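# Move the strut channel from the wall rack to the bench

## Task

Take the steel strut channel resting on the top arms of the wall rack and set it down on the work bench. Afterwards open the gripper and pull the robot away from it. The robot must not tip over or finish leaning. The channel must stay where it is on the bench by itself, without the robot holding it there.

## Robot and tools

ROBOT. A wheeled base with a vertical column, a tilting head and two 6-joint arms (left and right), each ending in a two-finger gripper. The base drives forward/back and turns on the spot; it cannot move sideways. Folded, as at the start, it measures 0.73 m long, 0.62 m wide, 1.88 m tall, and its front sits 0.40 m ahead of the column.

FRAMES. Base frame: origin on the floor between the drive wheels, under the column; x forward, y left, z up. left_hand and right_hand are reported in this frame, at the point where the fingers join (tips 8 mm further). The hand's z axis runs along the fingers (quat_wxyz maps (0,0,1) onto it), its y axis along the opening direction. The odometry frame is the base frame as it was when the scene began.

execute_actions. Argument actions: a list holding one action or none (empty just reports state and images). An action may contain:
- base: exactly one key. translate_m is a straight drive offset from where the base is, in metres, -3 to 3, forward positive. rotate_rad is a turn offset in radians, -3.2 to 3.2, left (counter-clockwise seen from above) positive.
- joints: a single object keyed by joint name with absolute targets. head_tilt_rad -0.61 to 1.308 (0 roughly level, positive looks down). For each arm (prefix left_ or right_): joint1_rad -2.879 to 2.879, joint2_rad 0 to 3.141, joint3_rad 0 to 3.019, joint4_rad -1.692 to 1.57, joint5_rad -1.57 to 1.57 (hand sideways, positive to robot's right), joint6_rad -2.094 to 2.094 (hand roll, positive clockwise seen from behind), gripper_m 0 to 0.093 metres of fingertip gap. Done tolerances: head 0.03, joints 1-6 0.045, 0.14, 0.09, 0.055, 0.03, 0.035 rad, gripper 0.003 m.
- speeds: optional top speeds for this action, translate_m 0.05 to 0.8 m/s, rotate_rad 0.1 to 1 rad/s (top values are the defaults). A base move needing over 8.667 s is refused; no action exceeds 15 s.
Motions in one action start together. Joints you omit may keep pushing toward earlier targets. cameras picks images: cam_head_left, cam_head_right, cam_left_wrist, cam_right_wrist, nav_camera, or all (null/omitted = all, [] = none). Any unknown key or out-of-range value rejects the whole call with no motion. After a reported stop, later motion calls in the same reply are skipped.

wait: seconds 0 to 10; nothing new is commanded. zoom_image: camera plus region [x0, y0, x1, y1] in pixels of that camera's latest full image, at most 504 by 504. finished_scene: scene number; ends the scene irreversibly and reports success.

RESULTS. base_status and joint_status: done, off_target (stopped short, may still push), contact_stop (base only: a wheel stalled; target dropped), time_out (arm blocked; it keeps a target close to where it stands and resumes if freed), not_followed / "joint command not followed" with a cause line (a safety check withheld that arm's targets; gripper still acts), limit_stop_at_motor_heat. on_its_own lists uncommanded behaviour; "held at" is a held target, not a position. motor_effort covers only left_wheel and right_wheel (percent, positive pushes forward; bracket = peak). base_odometry counts wheel turns only. If turned_by_wheels and turned_by_imu disagree by more than about 4 % and at least 0.05 rad, the base hit something or slipped. base_tilt is in degrees, forward and right positive, with about 1 degree fixed error. wheel_motors_off = 1 means the wheels are switched off. Joint torques and motor temperatures per arm are also listed.

ARM GEOMETRY (approximate). With joint1 at -1.57 (left) or 1.57 (right) and joints 5, 6 at 0, the arm sits in a forward-facing vertical plane 0.23 m beside the column. Let a = j2 - 0.35, b = 1.05 + j2 - j3, c = b - j4 (c = 1.57 means fingers vertical down). Hand point: ahead = 0.12 + 0.39 sin a + 0.38 cos b + 0.25 cos c; up = 1.46 + 0.39 cos a - 0.38 sin b - 0.25 sin c. Example: j2, j3, j4 = 0.93, 0.78, 0.14 gives 0.60 m ahead, 1.21 m up. Real hands sag lower and nearer the column, up to ~5 cm, ~12 cm under heavy or extended loads; trust left_hand/right_hand. Reach ~1 m from the shoulder, lowest ~0.47 m up; the floor is out of reach.

LOADS (fingers down, per arm): 3.2 kg near 0.4 m ahead, 0.65-1.2 m up; 2 kg to 0.6 m ahead, 0.65-1.25 m; 1 kg to 0.8 m ahead, 0.9-1.2 m; 0.3 kg to 0.6 m ahead, 0.65-1.6 m. A gripper holds roughly 2-6 kg. Heavy loads with fingers flatter than ~1.2 rad below horizontal sag and time out; up to 0.2 kg tolerates 0.35 rad.

GRIPPER. Fingers 7 cm long; outer span is opening +1 cm at the tips, +5 cm at the base; housing 10 by 7 cm; wrist camera sticks out 11 cm on one side. To grip, command an opening smaller than the object (off_target is expected). A reading staying 0.002 m or more above target means something is held.

MOTION TIPS. Targets within ~0.03 rad (0.08 for joints 2, 3) of the current reading may not move. For gentle contact step ~0.05 rad per call from your last target. To relieve a pushing arm, resend its reported positions (a loaded arm sinks a little each time). For a hold, back out the joints that triggered it by at least 0.05 rad, or move the other arm away.

CAMERAS. Head cameras 1.47-1.58 m up, pitched down by about head_tilt_rad; straight ahead may be off image centre by up to 0.3 rad. Wrist cameras look along the fingers, tilted 0.62 rad toward the hand's +x; with fingers down and arm forward they look down and back toward the robot, so things above image centre are farther ahead or lower. nav_camera is at the base front, 0.23 m up, roughly level.

AVOID. Arms striking or pressing each other (can end the run). Prolonged hard pushing by arms (overheating: warning at 85 °C, arm drops at 100 °C, worst with joint5 far over). Base pushing ~3 s cuts the wheels for 2 s. After a contact_stop, back off 0.05 m before retrying or turning; tabletops 0.30-1.20 m high can slide over the base and hit the column. Dropping or slamming the channel, tipping the robot, and ending with the hand still supporting it.

Each tool is called after "Emit:" as name([rows], argument=value, ...), one row to a line, values as JSON.

## Session

Emit:
execute_actions(actions=[])

Scene clock: 0.00 s.
Joint torques (N m, as the arm reports them, + toward a larger angle): no reading
Motor temperatures (°C, as the motors report them): left_arm=[27 27 26 26 24 24] | right_arm=[24 26 25 25 23 26]
base_odometry: x=+0.000 y=+0.000 heading=+0.000 (m, m, rad; odometry frame)
turned_by_wheels: +0.000 (rad since the last result)
turned_by_imu: +0.000 (rad since the last result)
base_tilt: forward=+0.2 right=-0.5 (deg)
base_status: not commanded
joint_positions: head_tilt_rad=+0.892 left_joint1_rad=-1.560 left_joint2_rad=+0.898 left_joint3_rad=+0.391 left_joint4_rad=-0.953 left_joint5_rad=+0.030 left_joint6_rad=-0.070 left_gripper_m=+0.095 right_joint1_rad=+1.557 right_joint2_rad=+0.905 right_joint3_rad=+0.418 right_joint4_rad=-0.980 right_joint5_rad=-0.013 right_joint6_rad=-0.055 right_gripper_m=+0.094
joint_status: not commanded
wheel_motors_off: 0
motor_effort: left_wheel=+3 right_wheel=-1 (%)
left_hand: x=+0.1342 y=+0.2216 z=+1.2563 quat_wxyz=(+0.451, +0.042, -0.892, -0.005) (m; base frame)
right_hand: x=+0.1428 y=-0.2261 z=+1.2566 quat_wxyz=(+0.454, +0.015, -0.891, -0.014) (m; base frame)
pictures: cam_head_left, cam_head_right, cam_left_wrist, cam_right_wrist, nav_camera
Images, in order (width x height): cam_head_left 896x504, cam_head_right 896x504, cam_left_wrist 504x504, cam_right_wrist 504x504, nav_camera 896x504.

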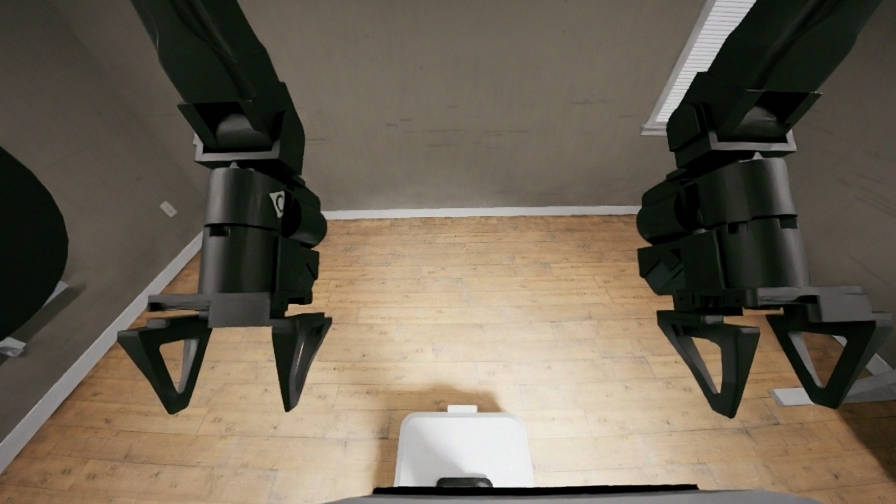

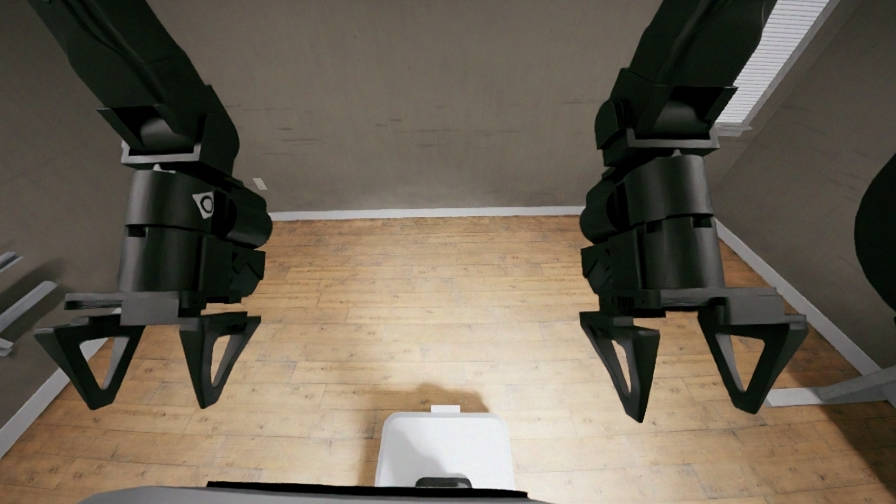

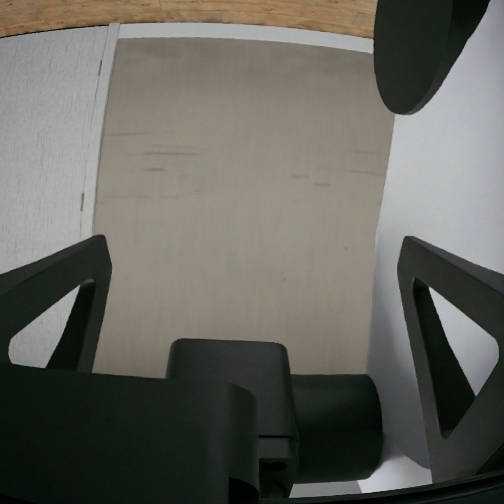

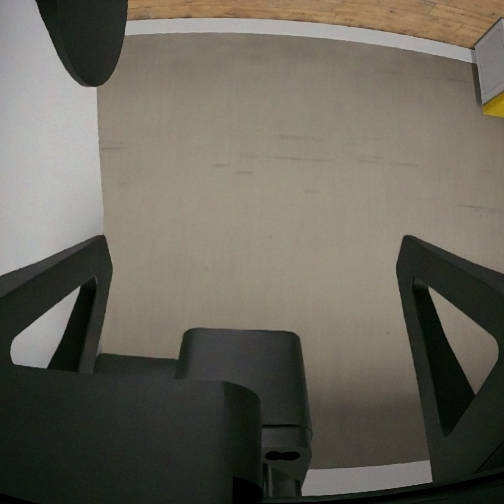

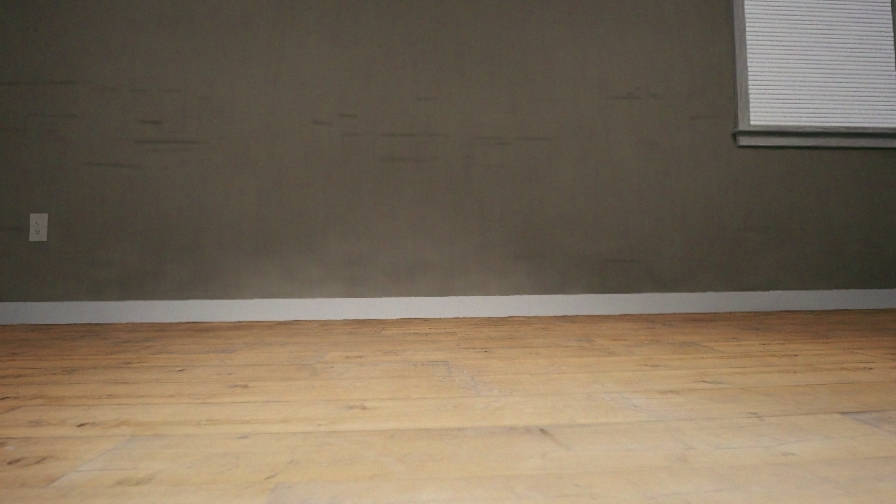

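Rack is to the left.

Emit:
execute_actions([
  {"base":{"rotate_rad":1.57},"joints":{"head_tilt_rad":0.2}},
], cameras=["cam_head_left","nav_camera"])

Scene clock: 11.13 s.
Joint torques (N m, as the arm reports them, + toward a larger angle): left_arm=[ 0.91 -7.78 -1.37 -1.1  -0.06 -0.07] | right_arm=[ 0.87 -7.57 -0.89 -1.63 -0.12  0.06]
Motor temperatures (°C, as the motors report them): left_arm=[27 27 27 26 24 24] | right_arm=[24 27 25 25 23 26]
base_odometry: x=+0.000 y=+0.000 heading=+1.570 (m, m, rad; odometry frame)
turned_by_wheels: +1.570 (rad since the last result)
turned_by_imu: +1.569 (rad since the last result)
base_tilt: forward=+0.1 right=-0.5 (deg)
base_status: done
joint_positions: head_tilt_rad=+0.220 left_joint1_rad=-1.560 left_joint2_rad=+0.898 left_joint3_rad=+0.391 left_joint4_rad=-0.953 left_joint5_rad=+0.030 left_joint6_rad=-0.070 left_gripper_m=+0.095 right_joint1_rad=+1.557 right_joint2_rad=+0.905 right_joint3_rad=+0.418 right_joint4_rad=-0.980 right_joint5_rad=-0.013 right_joint6_rad=-0.055 right_gripper_m=+0.094
joint_status: all done
wheel_motors_off: 0
motor_effort: left_wheel=-2(33) right_wheel=+2(38) (%)
left_hand: x=+0.1342 y=+0.2216 z=+1.2563 quat_wxyz=(+0.451, +0.042, -0.892, -0.005) (m; base frame)
right_hand: x=+0.1428 y=-0.2261 z=+1.2566 quat_wxyz=(+0.454, +0.015, -0.891, -0.014) (m; base frame)
pictures: cam_head_left, nav_camera
Images, in order (width x height): cam_head_left 896x504, nav_camera 896x504.

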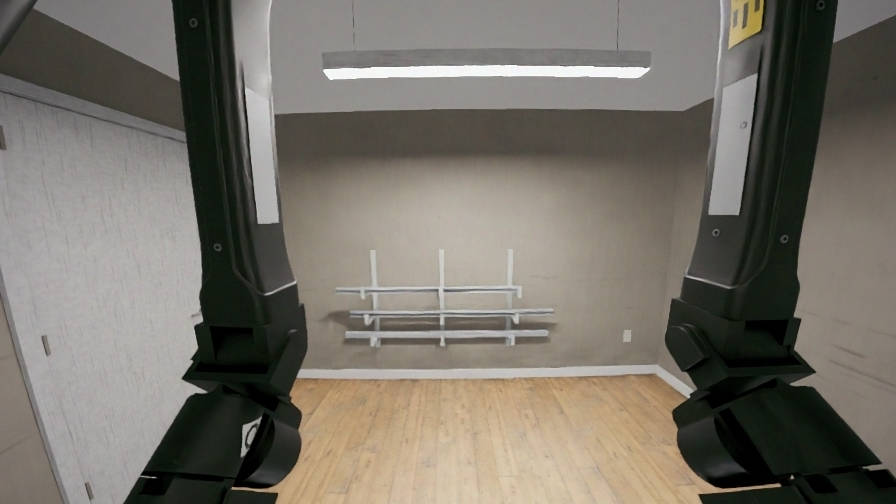

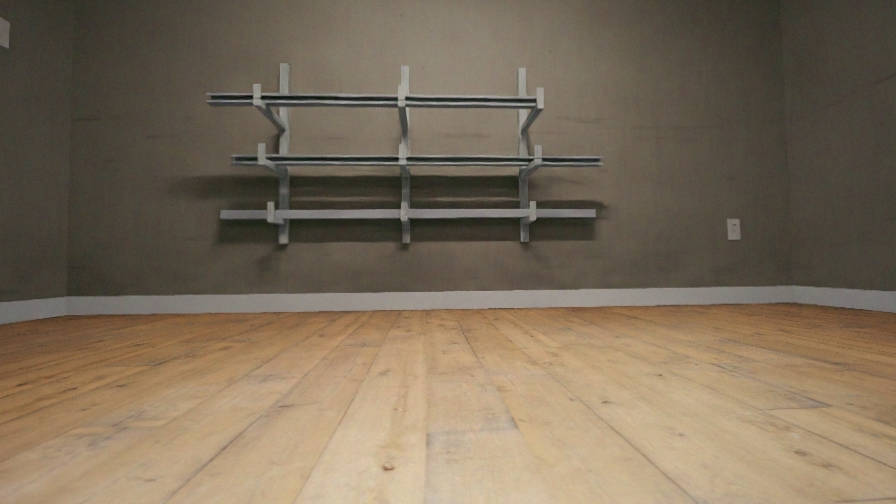

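Emit:
execute_actions([
  {"base":{"translate_m":1.5},"joints":{"head_tilt_rad":0.4}},
], cameras=["cam_head_left","nav_camera"])

Scene clock: 21.23 s.
Joint torques (N m, as the arm reports them, + toward a larger angle): left_arm=[ 0.85 -7.7  -1.23 -1.07 -0.06 -0.07] | right_arm=[ 0.81 -7.56 -0.87 -1.59 -0.12  0.05]
Motor temperatures (°C, as the motors report them): left_arm=[27 27 27 26 24 24] | right_arm=[24 27 25 25 23 26]
base_odometry: x=+0.001 y=+1.500 heading=+1.570 (m, m, rad; odometry frame)
turned_by_wheels: +0.001 (rad since the last result)
turned_by_imu: -0.001 (rad since the last result)
base_tilt: forward=+0.2 right=-0.4 (deg)
base_status: done
joint_positions: head_tilt_rad=+0.405 left_joint1_rad=-1.560 left_joint2_rad=+0.898 left_joint3_rad=+0.391 left_joint4_rad=-0.953 left_joint5_rad=+0.030 left_joint6_rad=-0.070 left_gripper_m=+0.095 right_joint1_rad=+1.557 right_joint2_rad=+0.905 right_joint3_rad=+0.419 right_joint4_rad=-0.980 right_joint5_rad=-0.013 right_joint6_rad=-0.055 right_gripper_m=+0.094
joint_status: all done
wheel_motors_off: 0
motor_effort: left_wheel=+1(51) right_wheel=-1(51) (%)
left_hand: x=+0.1340 y=+0.2216 z=+1.2564 quat_wxyz=(+0.451, +0.042, -0.891, -0.005) (m; base frame)
right_hand: x=+0.1432 y=-0.2261 z=+1.2564 quat_wxyz=(+0.454, +0.015, -0.891, -0.014) (m; base frame)
pictures: cam_head_left, nav_camera
Images, in order (width x height): cam_head_left 896x504, nav_camera 896x504.

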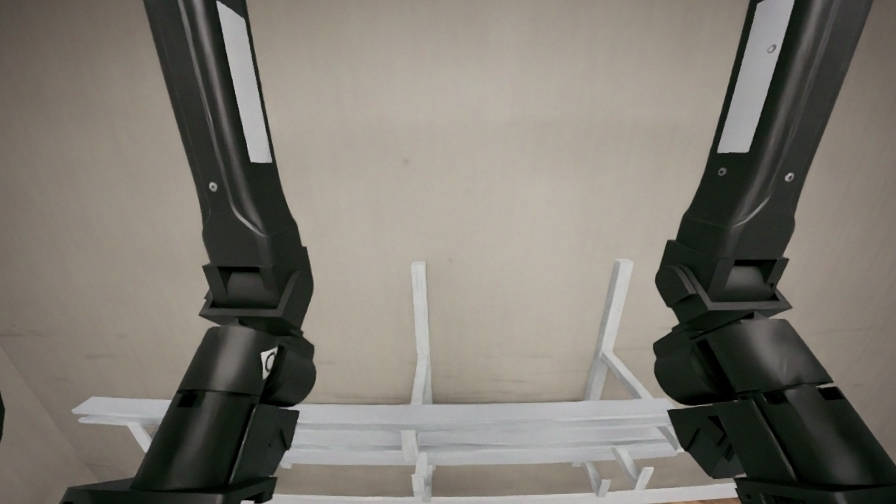

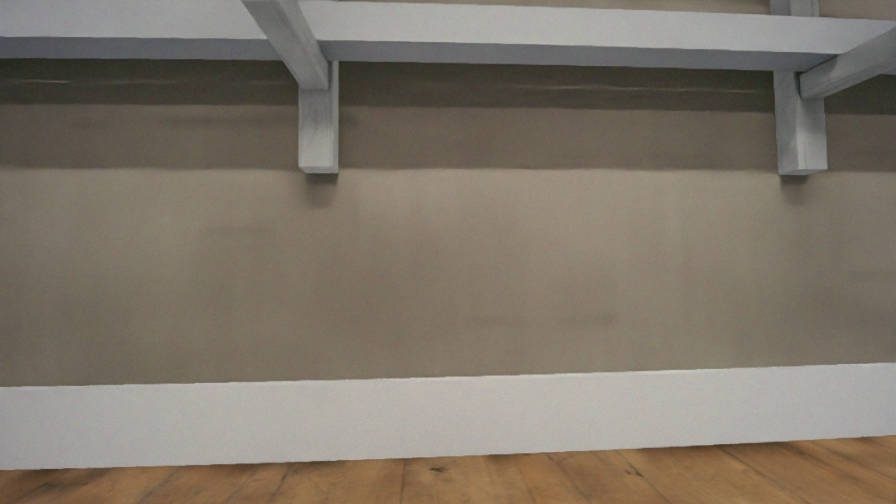

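Emit:
execute_actions([
  {"base":{"translate_m":-0.8},"joints":{"left_joint2_rad":0.95,"left_joint3_rad":1.02,"left_joint4_rad":-0.59,"left_joint6_rad":1.57,"right_joint2_rad":0.95,"right_joint3_rad":1.02,"right_joint4_rad":-0.59,"right_joint6_rad":1.57}},
], cameras=[])

Emit:
execute_actions([
  {"base":{"rotate_rad":0.4}},
], cameras=[])

Emit:
execute_actions([
  {"base":{"translate_m":0.8}},
], cameras=[])

Emit:
execute_actions([
  {"base":{"rotate_rad":-0.4},"joints":{"head_tilt_rad":0.8}},
])

Scene clock: 43.13 s.
Joint torques (N m, as the arm reports them, + toward a larger angle): left_arm=[  0.8  -16.48   5.74   0.24   0.04   0.03] | right_arm=[  0.53 -15.53   4.75  -0.18  -0.02   0.15]
Motor temperatures (°C, as the motors report them): left_arm=[27 28 27 26 24 24] | right_arm=[24 27 25 25 23 26]
base_odometry: x=+0.001 y=+0.700 heading=+1.571 (m, m, rad; odometry frame)
turned_by_wheels: +0.001 (rad since the last result)
turned_by_imu: +0.001 (rad since the last result)
base_tilt: forward=+0.2 right=-0.4 (deg)
base_status: done
joint_positions: head_tilt_rad=+0.405 left_joint1_rad=-1.560 left_joint2_rad=+0.953 left_joint3_rad=+1.012 left_joint4_rad=-0.586 left_joint5_rad=+0.030 left_joint6_rad=+1.559 left_gripper_m=+0.095 right_joint1_rad=+1.557 right_joint2_rad=+0.951 right_joint3_rad=+1.016 right_joint4_rad=-0.585 right_joint5_rad=-0.013 right_joint6_rad=+1.563 right_gripper_m=+0.094
joint_status: all done
wheel_motors_off: 0
motor_effort: left_wheel=+2(57) right_wheel=-1(39) (%)
left_hand: x=+0.5525 y=+0.2243 z=+1.2076 quat_wxyz=(-0.006, -0.701, -0.713, +0.009) (m; base frame)
right_hand: x=+0.5560 y=-0.2296 z=+1.2095 quat_wxyz=(-0.001, -0.707, -0.707, -0.002) (m; base frame)
pictures: none
No camera images: the call's "cameras" was empty. Leave "cameras" out to get every camera's image.

Scene clock: 44.80 s.
Joint torques (N m, as the arm reports them, + toward a larger angle): left_arm=[  0.84 -16.59   5.77   0.24   0.04   0.04] | right_arm=[  0.42 -15.53   4.69  -0.15  -0.03   0.15]
Motor temperatures (°C, as the motors report them): left_arm=[27 28 27 26 24 24] | right_arm=[24 28 25 25 23 26]
base_odometry: x=+0.001 y=+0.700 heading=+1.970 (m, m, rad; odometry frame)
turned_by_wheels: +0.399 (rad since the last result)
turned_by_imu: +0.396 (rad since the last result)
base_tilt: forward=+0.3 right=-0.4 (deg)
base_status: done
joint_positions: head_tilt_rad=+0.405 left_joint1_rad=-1.560 left_joint2_rad=+0.953 left_joint3_rad=+1.012 left_joint4_rad=-0.586 left_joint5_rad=+0.030 left_joint6_rad=+1.559 left_gripper_m=+0.095 right_joint1_rad=+1.557 right_joint2_rad=+0.951 right_joint3_rad=+1.016 right_joint4_rad=-0.585 right_joint5_rad=-0.013 right_joint6_rad=+1.563 right_gripper_m=+0.094
joint_status: not commanded
wheel_motors_off: 0
motor_effort: left_wheel=-1(42) right_wheel=+2(42) (%)
left_hand: x=+0.5525 y=+0.2243 z=+1.2076 quat_wxyz=(-0.006, -0.701, -0.713, +0.009) (m; base frame)
right_hand: x=+0.5560 y=-0.2296 z=+1.2095 quat_wxyz=(-0.001, -0.707, -0.707, -0.002) (m; base frame)
pictures: none
No camera images: the call's "cameras" was empty. Leave "cameras" out to get every camera's image.

Scene clock: 47.77 s.
Joint torques (N m, as the arm reports them, + toward a larger angle): left_arm=[  0.81 -16.45   5.77   0.25   0.05   0.03] | right_arm=[  0.58 -15.17   4.83  -0.18  -0.03   0.16]
Motor temperatures (°C, as the motors report them): left_arm=[27 28 27 26 24 24] | right_arm=[24 28 25 25 23 26]
base_odometry: x=-0.310 y=+1.437 heading=+1.970 (m, m, rad; odometry frame)
turned_by_wheels: +0.000 (rad since the last result)
turned_by_imu: -0.001 (rad since the last result)
base_tilt: forward=+0.2 right=-0.4 (deg)
base_status: done
joint_positions: head_tilt_rad=+0.405 left_joint1_rad=-1.560 left_joint2_rad=+0.953 left_joint3_rad=+1.012 left_joint4_rad=-0.587 left_joint5_rad=+0.030 left_joint6_rad=+1.559 left_gripper_m=+0.095 right_joint1_rad=+1.557 right_joint2_rad=+0.951 right_joint3_rad=+1.015 right_joint4_rad=-0.585 right_joint5_rad=-0.013 right_joint6_rad=+1.563 right_gripper_m=+0.094
joint_status: not commanded
wheel_motors_off: 0
motor_effort: left_wheel=+0(52) right_wheel=+1(53) (%)
left_hand: x=+0.5525 y=+0.2243 z=+1.2076 quat_wxyz=(-0.006, -0.701, -0.713, +0.009) (m; base frame)
right_hand: x=+0.5554 y=-0.2296 z=+1.2092 quat_wxyz=(-0.001, -0.707, -0.707, -0.002) (m; base frame)
pictures: none
No camera images: the call's "cameras" was empty. Leave "cameras" out to get every camera's image.

Scene clock: 49.43 s.
Joint torques (N m, as the arm reports them, + toward a larger angle): left_arm=[  0.89 -16.56   5.75   0.25   0.04   0.03] | right_arm=[  0.68 -15.43   4.76  -0.21  -0.03   0.15]
Motor temperatures (°C, as the motors report them): left_arm=[27 29 27 26 24 24] | right_arm=[24 28 26 25 23 26]
base_odometry: x=-0.310 y=+1.437 heading=+1.571 (m, m, rad; odometry frame)
turned_by_wheels: -0.399 (rad since the last result)
turned_by_imu: -0.397 (rad since the last result)
base_tilt: forward=+0.2 right=-0.5 (deg)
base_status: done
joint_positions: head_tilt_rad=+0.802 left_joint1_rad=-1.560 left_joint2_rad=+0.953 left_joint3_rad=+1.012 left_joint4_rad=-0.587 left_joint5_rad=+0.030 left_joint6_rad=+1.559 left_gripper_m=+0.095 right_joint1_rad=+1.557 right_joint2_rad=+0.951 right_joint3_rad=+1.015 right_joint4_rad=-0.585 right_joint5_rad=-0.013 right_joint6_rad=+1.563 right_gripper_m=+0.094
joint_status: all done
wheel_motors_off: 0
motor_effort: left_wheel=+1(34) right_wheel=-2(39) (%)
left_hand: x=+0.5525 y=+0.2243 z=+1.2076 quat_wxyz=(-0.006, -0.701, -0.713, +0.009) (m; base frame)
right_hand: x=+0.5554 y=-0.2296 z=+1.2092 quat_wxyz=(-0.001, -0.707, -0.707, -0.002) (m; base frame)
pictures: cam_head_left, cam_head_right, cam_left_wrist, cam_right_wrist, nav_camera
Images, in order (width x height): cam_head_left 896x504, cam_head_right 896x504, cam_left_wrist 504x504, cam_right_wrist 504x504, nav_camera 896x504.

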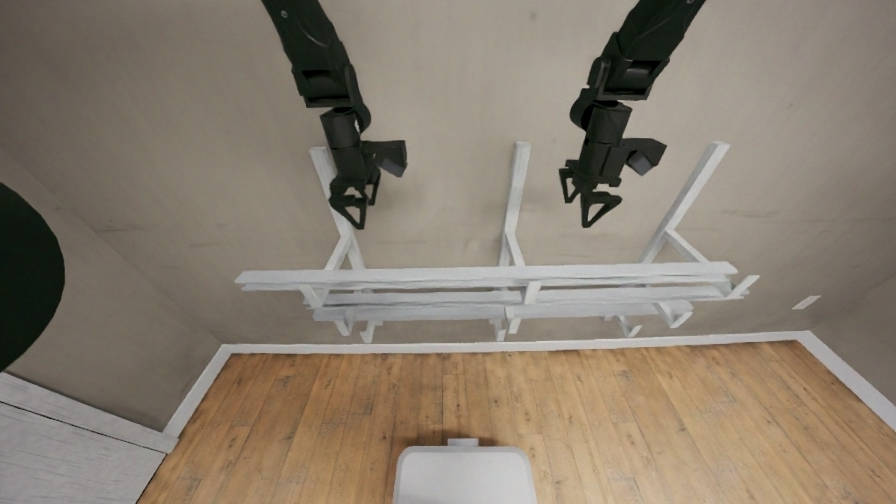

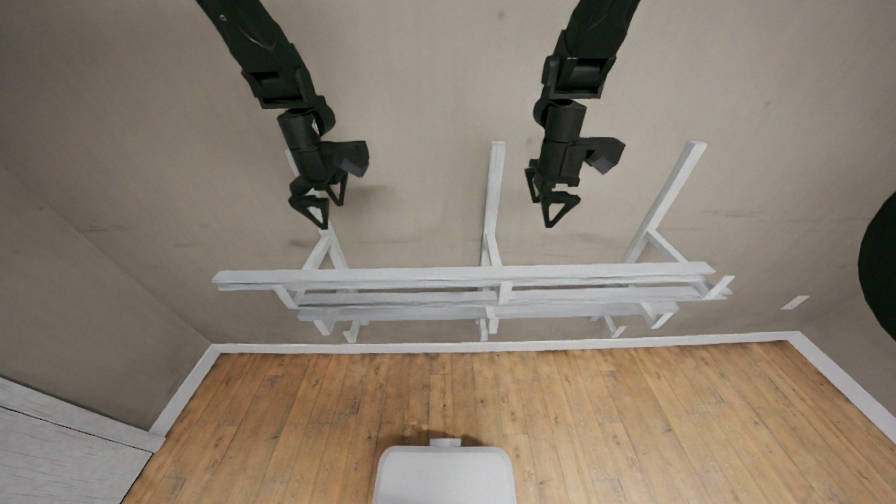

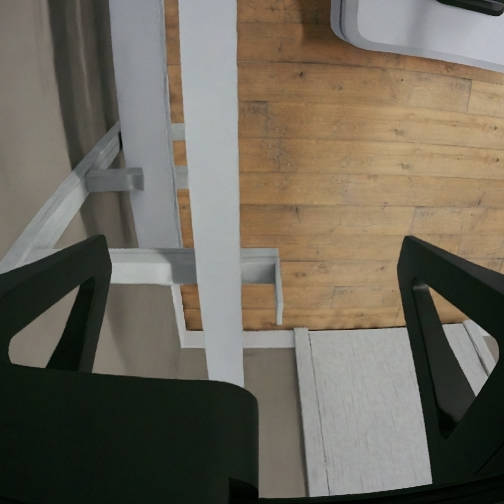

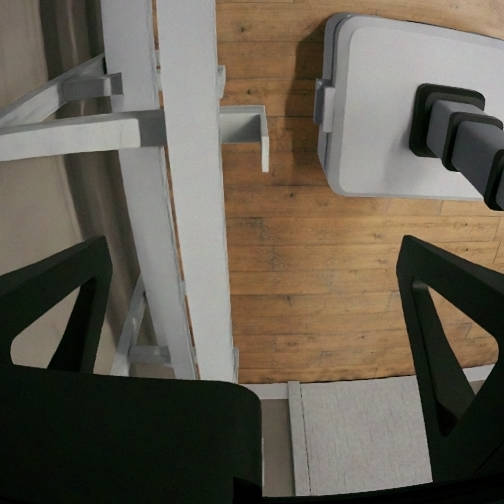

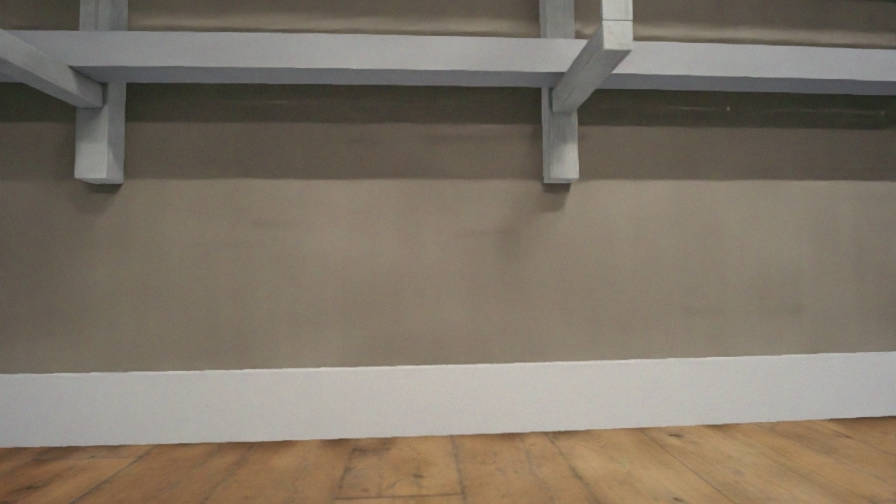

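Emit:
execute_actions([
  {"joints":{"left_joint2_rad":1.2,"left_joint3_rad":1.15,"left_joint4_rad":-0.47,"right_joint2_rad":1.2,"right_joint3_rad":1.15,"right_joint4_rad":-0.47}},
], cameras=["cam_left_wrist","cam_right_wrist","cam_head_left"])

Scene clock: 65.63 s.
Joint torques (N m, as the arm reports them, + toward a larger angle): left_arm=[  0.9  -19.85   4.11   0.25   0.05   0.03] | right_arm=[  0.5  -18.11   4.17  -0.07  -0.02   0.16]
Motor temperatures (°C, as the motors report them): left_arm=[27 30 28 26 24 24] | right_arm=[24 29 26 25 23 26]
base_odometry: x=-0.310 y=+1.437 heading=+1.571 (m, m, rad; odometry frame)
turned_by_wheels: +0.000 (rad since the last result)
turned_by_imu: +0.000 (rad since the last result)
base_tilt: forward=+0.3 right=-0.4 (deg)
base_status: not commanded
joint_positions: head_tilt_rad=+0.802 left_joint1_rad=-1.560 left_joint2_rad=+1.213 left_joint3_rad=+1.150 left_joint4_rad=-0.467 left_joint5_rad=+0.030 left_joint6_rad=+1.559 left_gripper_m=+0.095 right_joint1_rad=+1.557 right_joint2_rad=+1.213 right_joint3_rad=+1.141 right_joint4_rad=-0.470 right_joint5_rad=-0.013 right_joint6_rad=+1.563 right_gripper_m=+0.094
joint_status: all done
wheel_motors_off: 0
motor_effort: left_wheel=+3(5) right_wheel=-6(9) (%)
left_hand: x=+0.5851 y=+0.2253 z=+1.1171 quat_wxyz=(-0.005, -0.701, -0.713, +0.010) (m; base frame)
right_hand: x=+0.5795 y=-0.2309 z=+1.1158 quat_wxyz=(+0.007, -0.707, -0.707, +0.006) (m; base frame)
pictures: cam_head_left, cam_left_wrist, cam_right_wrist
Images, in order (width x height): cam_head_left 896x504, cam_left_wrist 504x504, cam_right_wrist 504x504.

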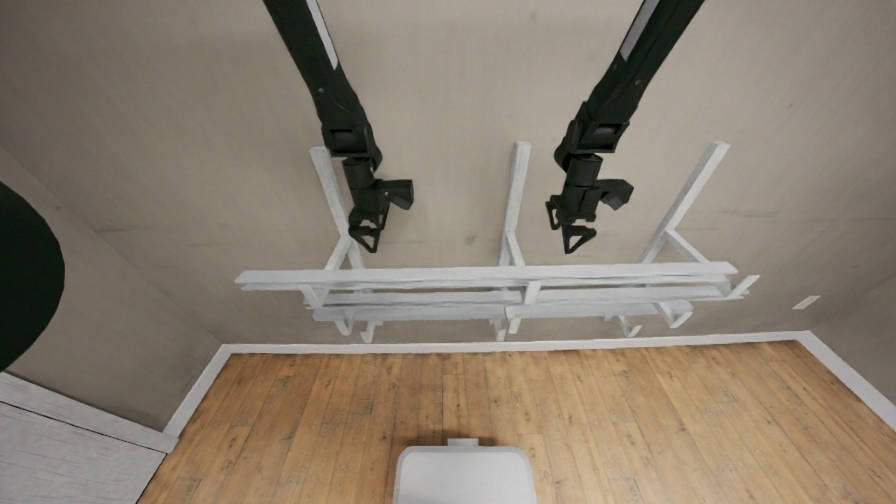

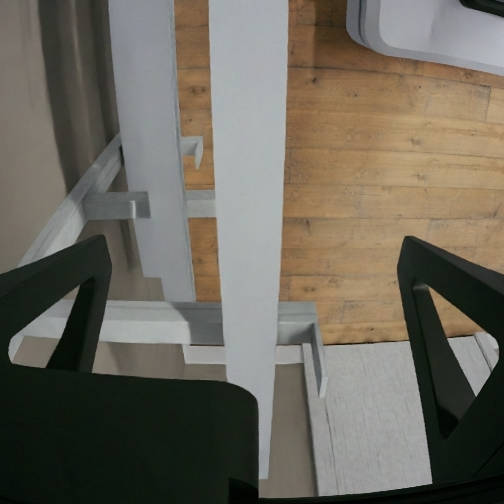

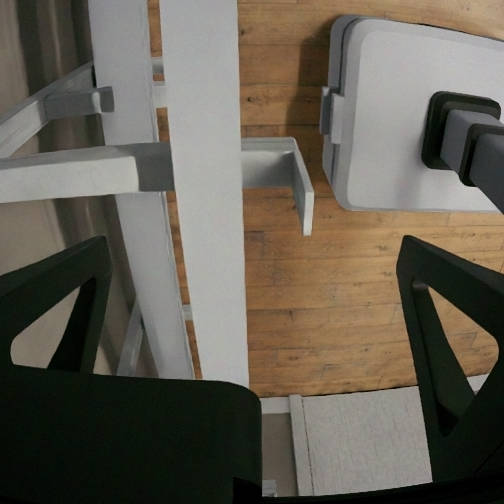

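Emit:
execute_actions([
  {"joints":{"left_joint2_rad":1.4,"left_joint3_rad":1.25,"left_joint4_rad":-0.37,"right_joint2_rad":1.4,"right_joint3_rad":1.31,"right_joint4_rad":-0.43}},
], cameras=["cam_left_wrist","cam_right_wrist"])

Scene clock: 74.80 s.
Joint torques (N m, as the arm reports them, + toward a larger angle): left_arm=[  0.88 -20.91   3.02   0.25   0.04   0.03] | right_arm=[  0.59 -19.14   3.75   0.17  -0.03   0.16]
Motor temperatures (°C, as the motors report them): left_arm=[27 31 28 26 24 24] | right_arm=[24 30 26 25 23 26]
base_odometry: x=-0.310 y=+1.437 heading=+1.571 (m, m, rad; odometry frame)
turned_by_wheels: +0.000 (rad since the last result)
turned_by_imu: -0.001 (rad since the last result)
base_tilt: forward=+0.2 right=-0.4 (deg)
base_status: not commanded
joint_positions: head_tilt_rad=+0.802 left_joint1_rad=-1.560 left_joint2_rad=+1.411 left_joint3_rad=+1.252 left_joint4_rad=-0.367 left_joint5_rad=+0.030 left_joint6_rad=+1.559 left_gripper_m=+0.095 right_joint1_rad=+1.557 right_joint2_rad=+1.404 right_joint3_rad=+1.304 right_joint4_rad=-0.433 right_joint5_rad=-0.013 right_joint6_rad=+1.563 right_gripper_m=+0.094
joint_status: all done
wheel_motors_off: 0
motor_effort: left_wheel=+3(5) right_wheel=-9(9) (%)
left_hand: x=+0.5961 y=+0.2260 z=+1.0399 quat_wxyz=(-0.006, -0.701, -0.713, +0.008) (m; base frame)
right_hand: x=+0.6138 y=-0.2319 z=+1.0511 quat_wxyz=(+0.003, -0.707, -0.707, +0.003) (m; base frame)
pictures: cam_left_wrist, cam_right_wrist
Images, in order (width x height): cam_left_wrist 504x504, cam_right_wrist 504x504.

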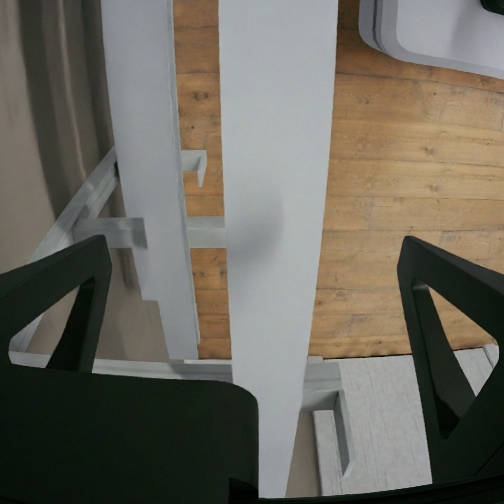

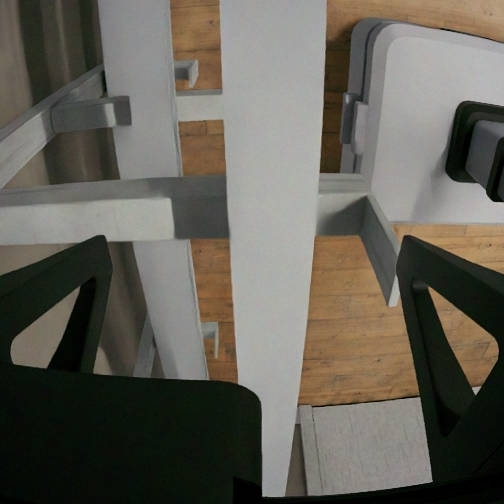

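Emit:
execute_actions([
  {"joints":{"left_joint2_rad":1.55,"left_joint3_rad":1.33,"left_joint4_rad":-0.30,"right_joint2_rad":1.55,"right_joint3_rad":1.36,"right_joint4_rad":-0.33}},
], cameras=["cam_left_wrist","cam_right_wrist","cam_head_left"])

Scene clock: 83.73 s.
Joint torques (N m, as the arm reports them, + toward a larger angle): left_arm=[  0.96 -20.47   2.61   0.45   0.04   0.03] | right_arm=[  0.58 -19.66   3.13   0.08  -0.02   0.15]
Motor temperatures (°C, as the motors report them): left_arm=[27 32 28 26 24 24] | right_arm=[24 31 26 25 23 26]
base_odometry: x=-0.310 y=+1.437 heading=+1.571 (m, m, rad; odometry frame)
turned_by_wheels: +0.000 (rad since the last result)
turned_by_imu: -0.001 (rad since the last result)
base_tilt: forward=+0.3 right=-0.5 (deg)
base_status: not commanded
joint_positions: head_tilt_rad=+0.802 left_joint1_rad=-1.560 left_joint2_rad=+1.555 left_joint3_rad=+1.331 left_joint4_rad=-0.300 left_joint5_rad=+0.030 left_joint6_rad=+1.559 left_gripper_m=+0.095 right_joint1_rad=+1.557 right_joint2_rad=+1.558 right_joint3_rad=+1.352 right_joint4_rad=-0.331 right_joint5_rad=-0.013 right_joint6_rad=+1.563 right_gripper_m=+0.094
joint_status: all done
wheel_motors_off: 0
motor_effort: left_wheel=+3(4) right_wheel=-7(9) (%)
left_hand: x=+0.5966 y=+0.2266 z=+0.9818 quat_wxyz=(-0.007, -0.701, -0.713, +0.007) (m; base frame)
right_hand: x=+0.6000 y=-0.2327 z=+0.9826 quat_wxyz=(+0.005, -0.707, -0.707, +0.004) (m; base frame)
pictures: cam_head_left, cam_left_wrist, cam_right_wrist
Images, in order (width x height): cam_head_left 896x504, cam_left_wrist 504x504, cam_right_wrist 504x504.

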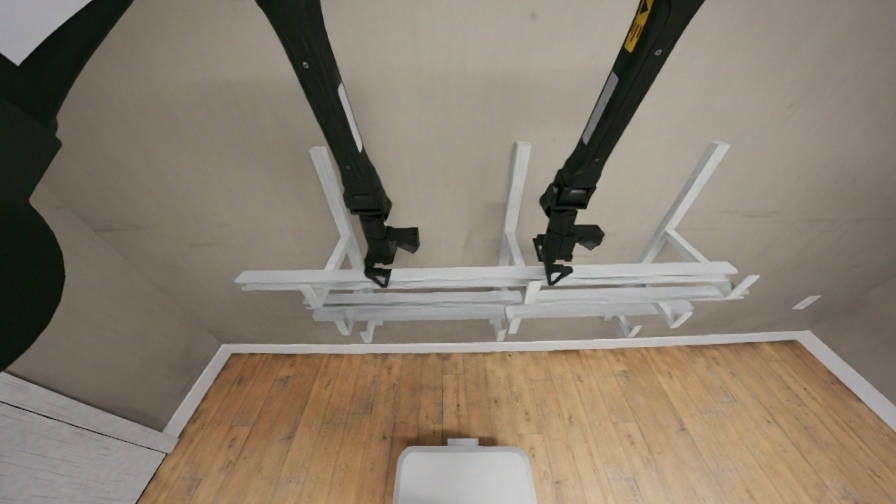

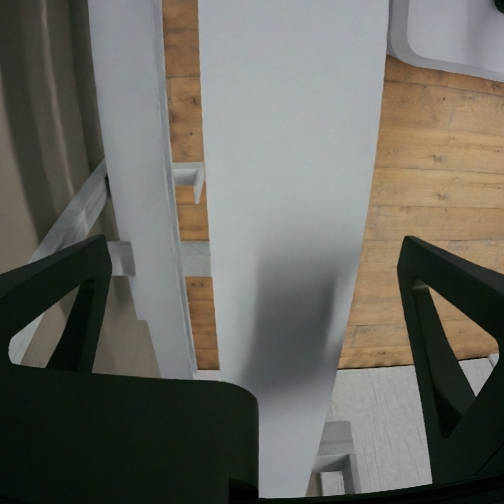

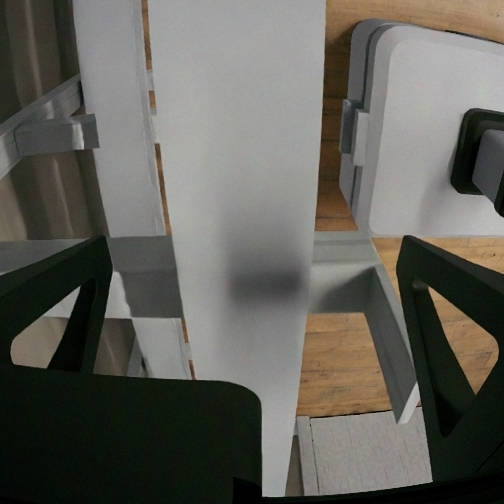

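Emit:
execute_actions([
  {"joints":{"left_joint2_rad":1.63,"left_joint3_rad":1.38,"left_joint4_rad":-0.27,"right_joint2_rad":1.63,"right_joint3_rad":1.40,"right_joint4_rad":-0.29}},
], cameras=[])

Emit:
execute_actions([
  {"joints":{"left_gripper_m":0.02,"right_gripper_m":0.02}},
], cameras=["cam_left_wrist","cam_right_wrist","cam_head_left"])

Scene clock: 94.83 s.
Joint torques (N m, as the arm reports them, + toward a larger angle): left_arm=[  0.93 -19.51   3.23   0.53   0.05   0.03] | right_arm=[  0.5  -18.61   2.72   0.27  -0.02   0.16]
Motor temperatures (°C, as the motors report them): left_arm=[27 32 28 26 24 24] | right_arm=[24 32 26 25 23 26]
base_odometry: x=-0.310 y=+1.437 heading=+1.571 (m, m, rad; odometry frame)
turned_by_wheels: +0.000 (rad since the last result)
turned_by_imu: +0.000 (rad since the last result)
base_tilt: forward=+0.2 right=-0.4 (deg)
base_status: not commanded
joint_positions: head_tilt_rad=+0.802 left_joint1_rad=-1.560 left_joint2_rad=+1.620 left_joint3_rad=+1.372 left_joint4_rad=-0.274 left_joint5_rad=+0.030 left_joint6_rad=+1.559 left_gripper_m=+0.095 right_joint1_rad=+1.557 right_joint2_rad=+1.620 right_joint3_rad=+1.396 right_joint4_rad=-0.296 right_joint5_rad=-0.013 right_joint6_rad=+1.563 right_gripper_m=+0.094
joint_status: all done
wheel_motors_off: 0
motor_effort: left_wheel=+3(4) right_wheel=-7(8) (%)
left_hand: x=+0.5960 y=+0.2268 z=+0.9552 quat_wxyz=(-0.008, -0.701, -0.713, +0.007) (m; base frame)
right_hand: x=+0.6054 y=-0.2330 z=+0.9580 quat_wxyz=(-0.001, -0.707, -0.707, -0.002) (m; base frame)
pictures: none
No camera images: the call's "cameras" was empty. Leave "cameras" out to get every camera's image.

Scene clock: 95.57 s.
Joint torques (N m, as the arm reports them, + toward a larger angle): left_arm=[  0.92 -19.4    3.56   0.74   0.04   0.05] | right_arm=[  0.57 -18.47   2.83   0.2   -0.03   0.21]
Motor temperatures (°C, as the motors report them): left_arm=[27 32 28 26 24 24] | right_arm=[24 32 26 25 23 26]
base_odometry: x=-0.310 y=+1.437 heading=+1.571 (m, m, rad; odometry frame)
turned_by_wheels: +0.000 (rad since the last result)
turned_by_imu: +0.000 (rad since the last result)
base_tilt: forward=+0.2 right=-0.5 (deg)
base_status: not commanded
joint_positions: head_tilt_rad=+0.802 left_joint1_rad=-1.560 left_joint2_rad=+1.622 left_joint3_rad=+1.367 left_joint4_rad=-0.283 left_joint5_rad=+0.030 left_joint6_rad=+1.558 left_gripper_m=+0.041 right_joint1_rad=+1.557 right_joint2_rad=+1.620 right_joint3_rad=+1.394 right_joint4_rad=-0.295 right_joint5_rad=-0.013 right_joint6_rad=+1.557 right_gripper_m=+0.040
joint_status: left_gripper_m off_target (ended at +0.041, target +0.020); right_gripper_m off_target (ended at +0.040, target +0.020)
wheel_motors_off: 0
motor_effort: left_wheel=+5(6) right_wheel=-6(9) (%)
left_hand: x=+0.5901 y=+0.2268 z=+0.9541 quat_wxyz=(-0.002, -0.700, -0.714, +0.012) (m; base frame)
right_hand: x=+0.6045 y=-0.2330 z=+0.9578 quat_wxyz=(-0.001, -0.705, -0.709, -0.001) (m; base frame)
pictures: cam_head_left, cam_left_wrist, cam_right_wrist
Images, in order (width x height): cam_head_left 896x504, cam_left_wrist 504x504, cam_right_wrist 504x504.

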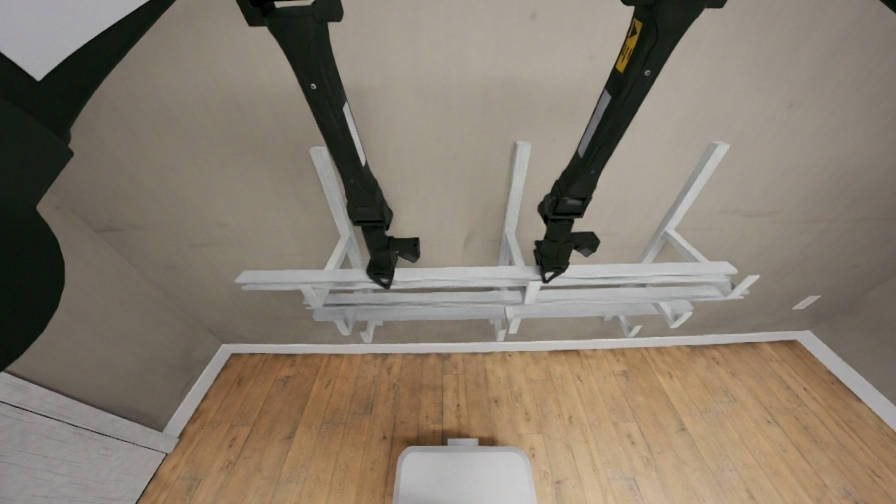

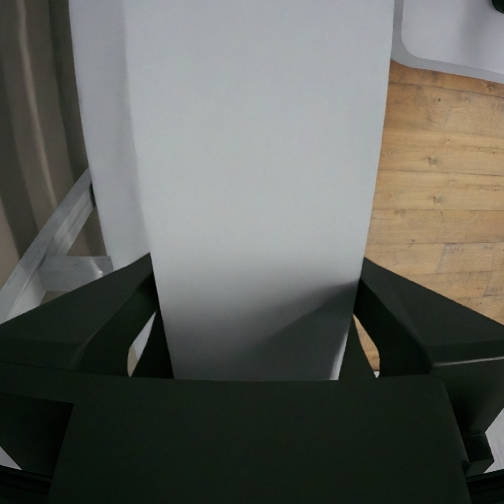

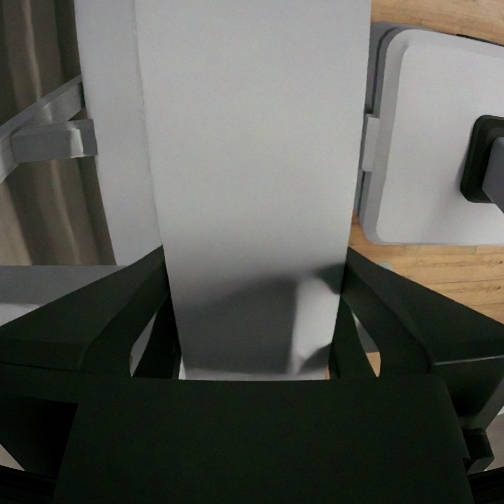

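Lift to the earlier pose (same for both).

Emit:
execute_actions([
  {"joints":{"left_joint2_rad":1.2,"left_joint3_rad":1.15,"left_joint4_rad":-0.47,"right_joint2_rad":1.2,"right_joint3_rad":1.13,"right_joint4_rad":-0.49}},
], cameras=["cam_head_left"])

Emit:
execute_actions([
  {"base":{"translate_m":-0.6},"speeds":{"translate_m":0.4}},
], cameras=["cam_head_left"])

Scene clock: 103.27 s.
Joint torques (N m, as the arm reports them, + toward a larger angle): left_arm=[  0.77 -25.26   4.86   0.5    0.57  -0.29] | right_arm=[  0.74 -23.92   3.32  -1.69   0.17  -0.14]
Motor temperatures (°C, as the motors report them): left_arm=[27 33 28 26 24 24] | right_arm=[24 32 26 25 23 26]
base_odometry: x=-0.310 y=+1.437 heading=+1.571 (m, m, rad; odometry frame)
turned_by_wheels: +0.000 (rad since the last result)
turned_by_imu: -0.001 (rad since the last result)
base_tilt: forward=+0.3 right=-0.5 (deg)
base_status: not commanded
joint_positions: head_tilt_rad=+0.803 left_joint1_rad=-1.559 left_joint2_rad=+1.284 left_joint3_rad=+1.131 left_joint4_rad=-0.481 left_joint5_rad=+0.017 left_joint6_rad=+1.596 left_gripper_m=+0.041 right_joint1_rad=+1.557 right_joint2_rad=+1.293 right_joint3_rad=+1.119 right_joint4_rad=-0.453 right_joint5_rad=-0.019 right_joint6_rad=+1.588 right_gripper_m=+0.040
joint_status: all done
wheel_motors_off: 0
motor_effort: left_wheel=+0(10) right_wheel=-9(22) (%)
left_hand: x=+0.5453 y=+0.2280 z=+1.0836 quat_wxyz=(+0.036, -0.712, -0.700, +0.042) (m; base frame)
right_hand: x=+0.5419 y=-0.2301 z=+1.0776 quat_wxyz=(+0.038, -0.715, -0.697, +0.034) (m; base frame)
pictures: cam_head_left
Images, in order (width x height): cam_head_left 896x504.

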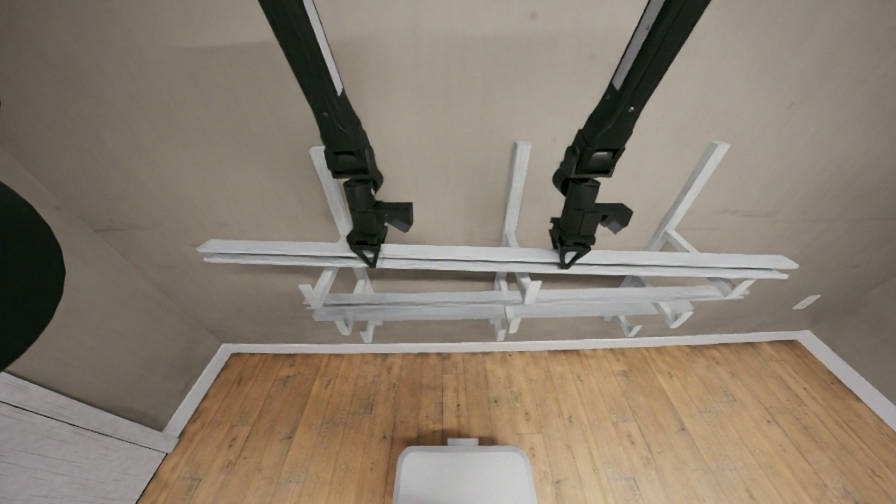

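Scene clock: 106.27 s.
Joint torques (N m, as the arm reports them, + toward a larger angle): left_arm=[  0.81 -25.63   5.51   0.53   0.57  -0.29] | right_arm=[  0.53 -24.69   3.97  -1.67   0.16  -0.15]
Motor temperatures (°C, as the motors report them): left_arm=[27 33 28 26 24 24] | right_arm=[24 33 26 25 23 26]
base_odometry: x=-0.310 y=+0.837 heading=+1.571 (m, m, rad; odometry frame)
turned_by_wheels: -0.001 (rad since the last result)
turned_by_imu: -0.001 (rad since the last result)
base_tilt: forward=+0.1 right=-0.5 (deg)
base_status: done
joint_positions: head_tilt_rad=+0.803 left_joint1_rad=-1.559 left_joint2_rad=+1.287 left_joint3_rad=+1.122 left_joint4_rad=-0.481 left_joint5_rad=+0.017 left_joint6_rad=+1.596 left_gripper_m=+0.041 right_joint1_rad=+1.557 right_joint2_rad=+1.296 right_joint3_rad=+1.110 right_joint4_rad=-0.451 right_joint5_rad=-0.019 right_joint6_rad=+1.589 right_gripper_m=+0.040
joint_status: not commanded
wheel_motors_off: 0
motor_effort: left_wheel=-1(55) right_wheel=+1(55) (%)
left_hand: x=+0.5386 y=+0.2279 z=+1.0812 quat_wxyz=(+0.040, -0.712, -0.699, +0.047) (m; base frame)
right_hand: x=+0.5352 y=-0.2300 z=+1.0753 quat_wxyz=(+0.042, -0.715, -0.696, +0.038) (m; base frame)
pictures: cam_head_left
Images, in order (width x height): cam_head_left 896x504.

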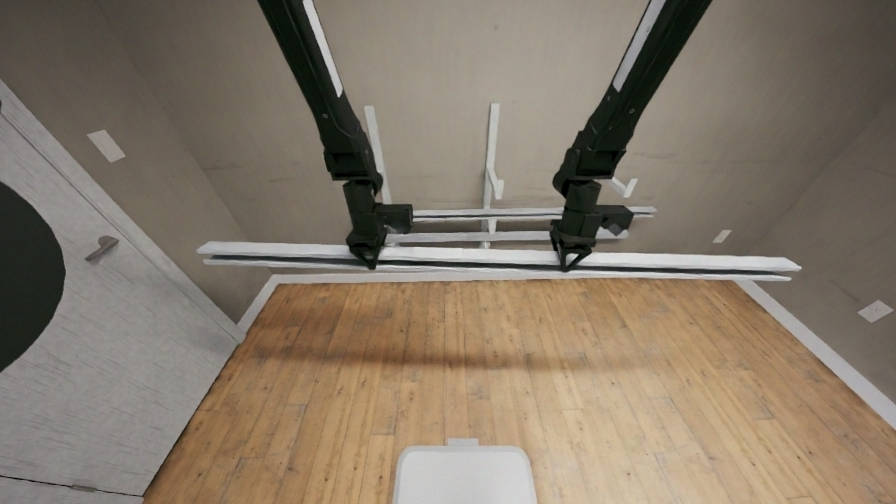

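Emit:
execute_actions([
  {"base":{"rotate_rad":-2.0},"speeds":{"rotate_rad":0.5},"joints":{"head_tilt_rad":0.5}},
], cameras=["cam_head_left","nav_camera"])

Scene clock: 117.60 s.
Joint torques (N m, as the arm reports them, + toward a larger angle): left_arm=[  0.83 -25.37   5.43   0.48   0.41  -0.27] | right_arm=[  0.37 -24.36   3.72  -1.72   0.27  -0.1 ]
Motor temperatures (°C, as the motors report them): left_arm=[27 35 28 26 24 24] | right_arm=[24 35 26 25 23 26]
base_odometry: x=-0.310 y=+0.837 heading=-0.429 (m, m, rad; odometry frame)
turned_by_wheels: -2.000 (rad since the last result)
turned_by_imu: -2.002 (rad since the last result)
base_tilt: forward=+0.2 right=-0.3 (deg)
base_status: done
joint_positions: head_tilt_rad=+0.518 left_joint1_rad=-1.559 left_joint2_rad=+1.287 left_joint3_rad=+1.122 left_joint4_rad=-0.480 left_joint5_rad=+0.021 left_joint6_rad=+1.595 left_gripper_m=+0.041 right_joint1_rad=+1.554 right_joint2_rad=+1.296 right_joint3_rad=+1.113 right_joint4_rad=-0.451 right_joint5_rad=-0.021 right_joint6_rad=+1.585 right_gripper_m=+0.040
joint_status: all done
wheel_motors_off: 0
motor_effort: left_wheel=+2(49) right_wheel=-2(49) (%)
left_hand: x=+0.5390 y=+0.2272 z=+1.0812 quat_wxyz=(+0.038, -0.712, -0.700, +0.047) (m; base frame)
right_hand: x=+0.5370 y=-0.2312 z=+1.0756 quat_wxyz=(+0.041, -0.715, -0.697, +0.037) (m; base frame)
pictures: cam_head_left, nav_camera
Images, in order (width x height): cam_head_left 896x504, nav_camera 896x504.

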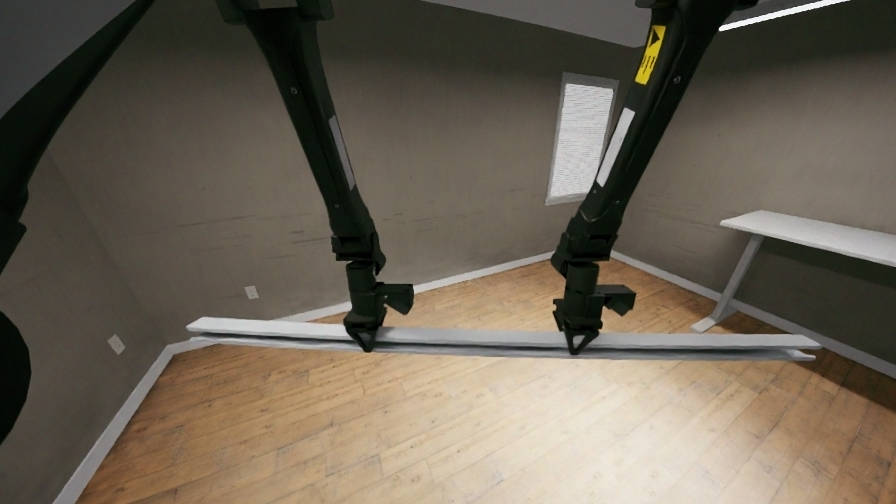

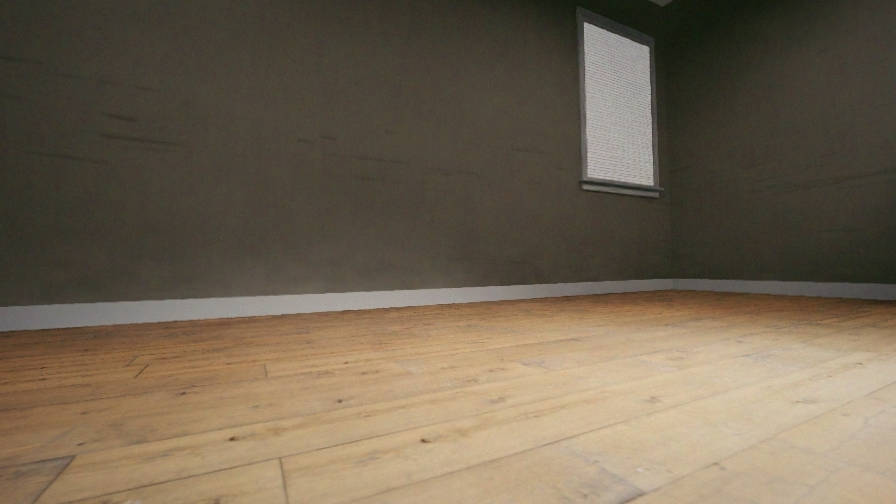

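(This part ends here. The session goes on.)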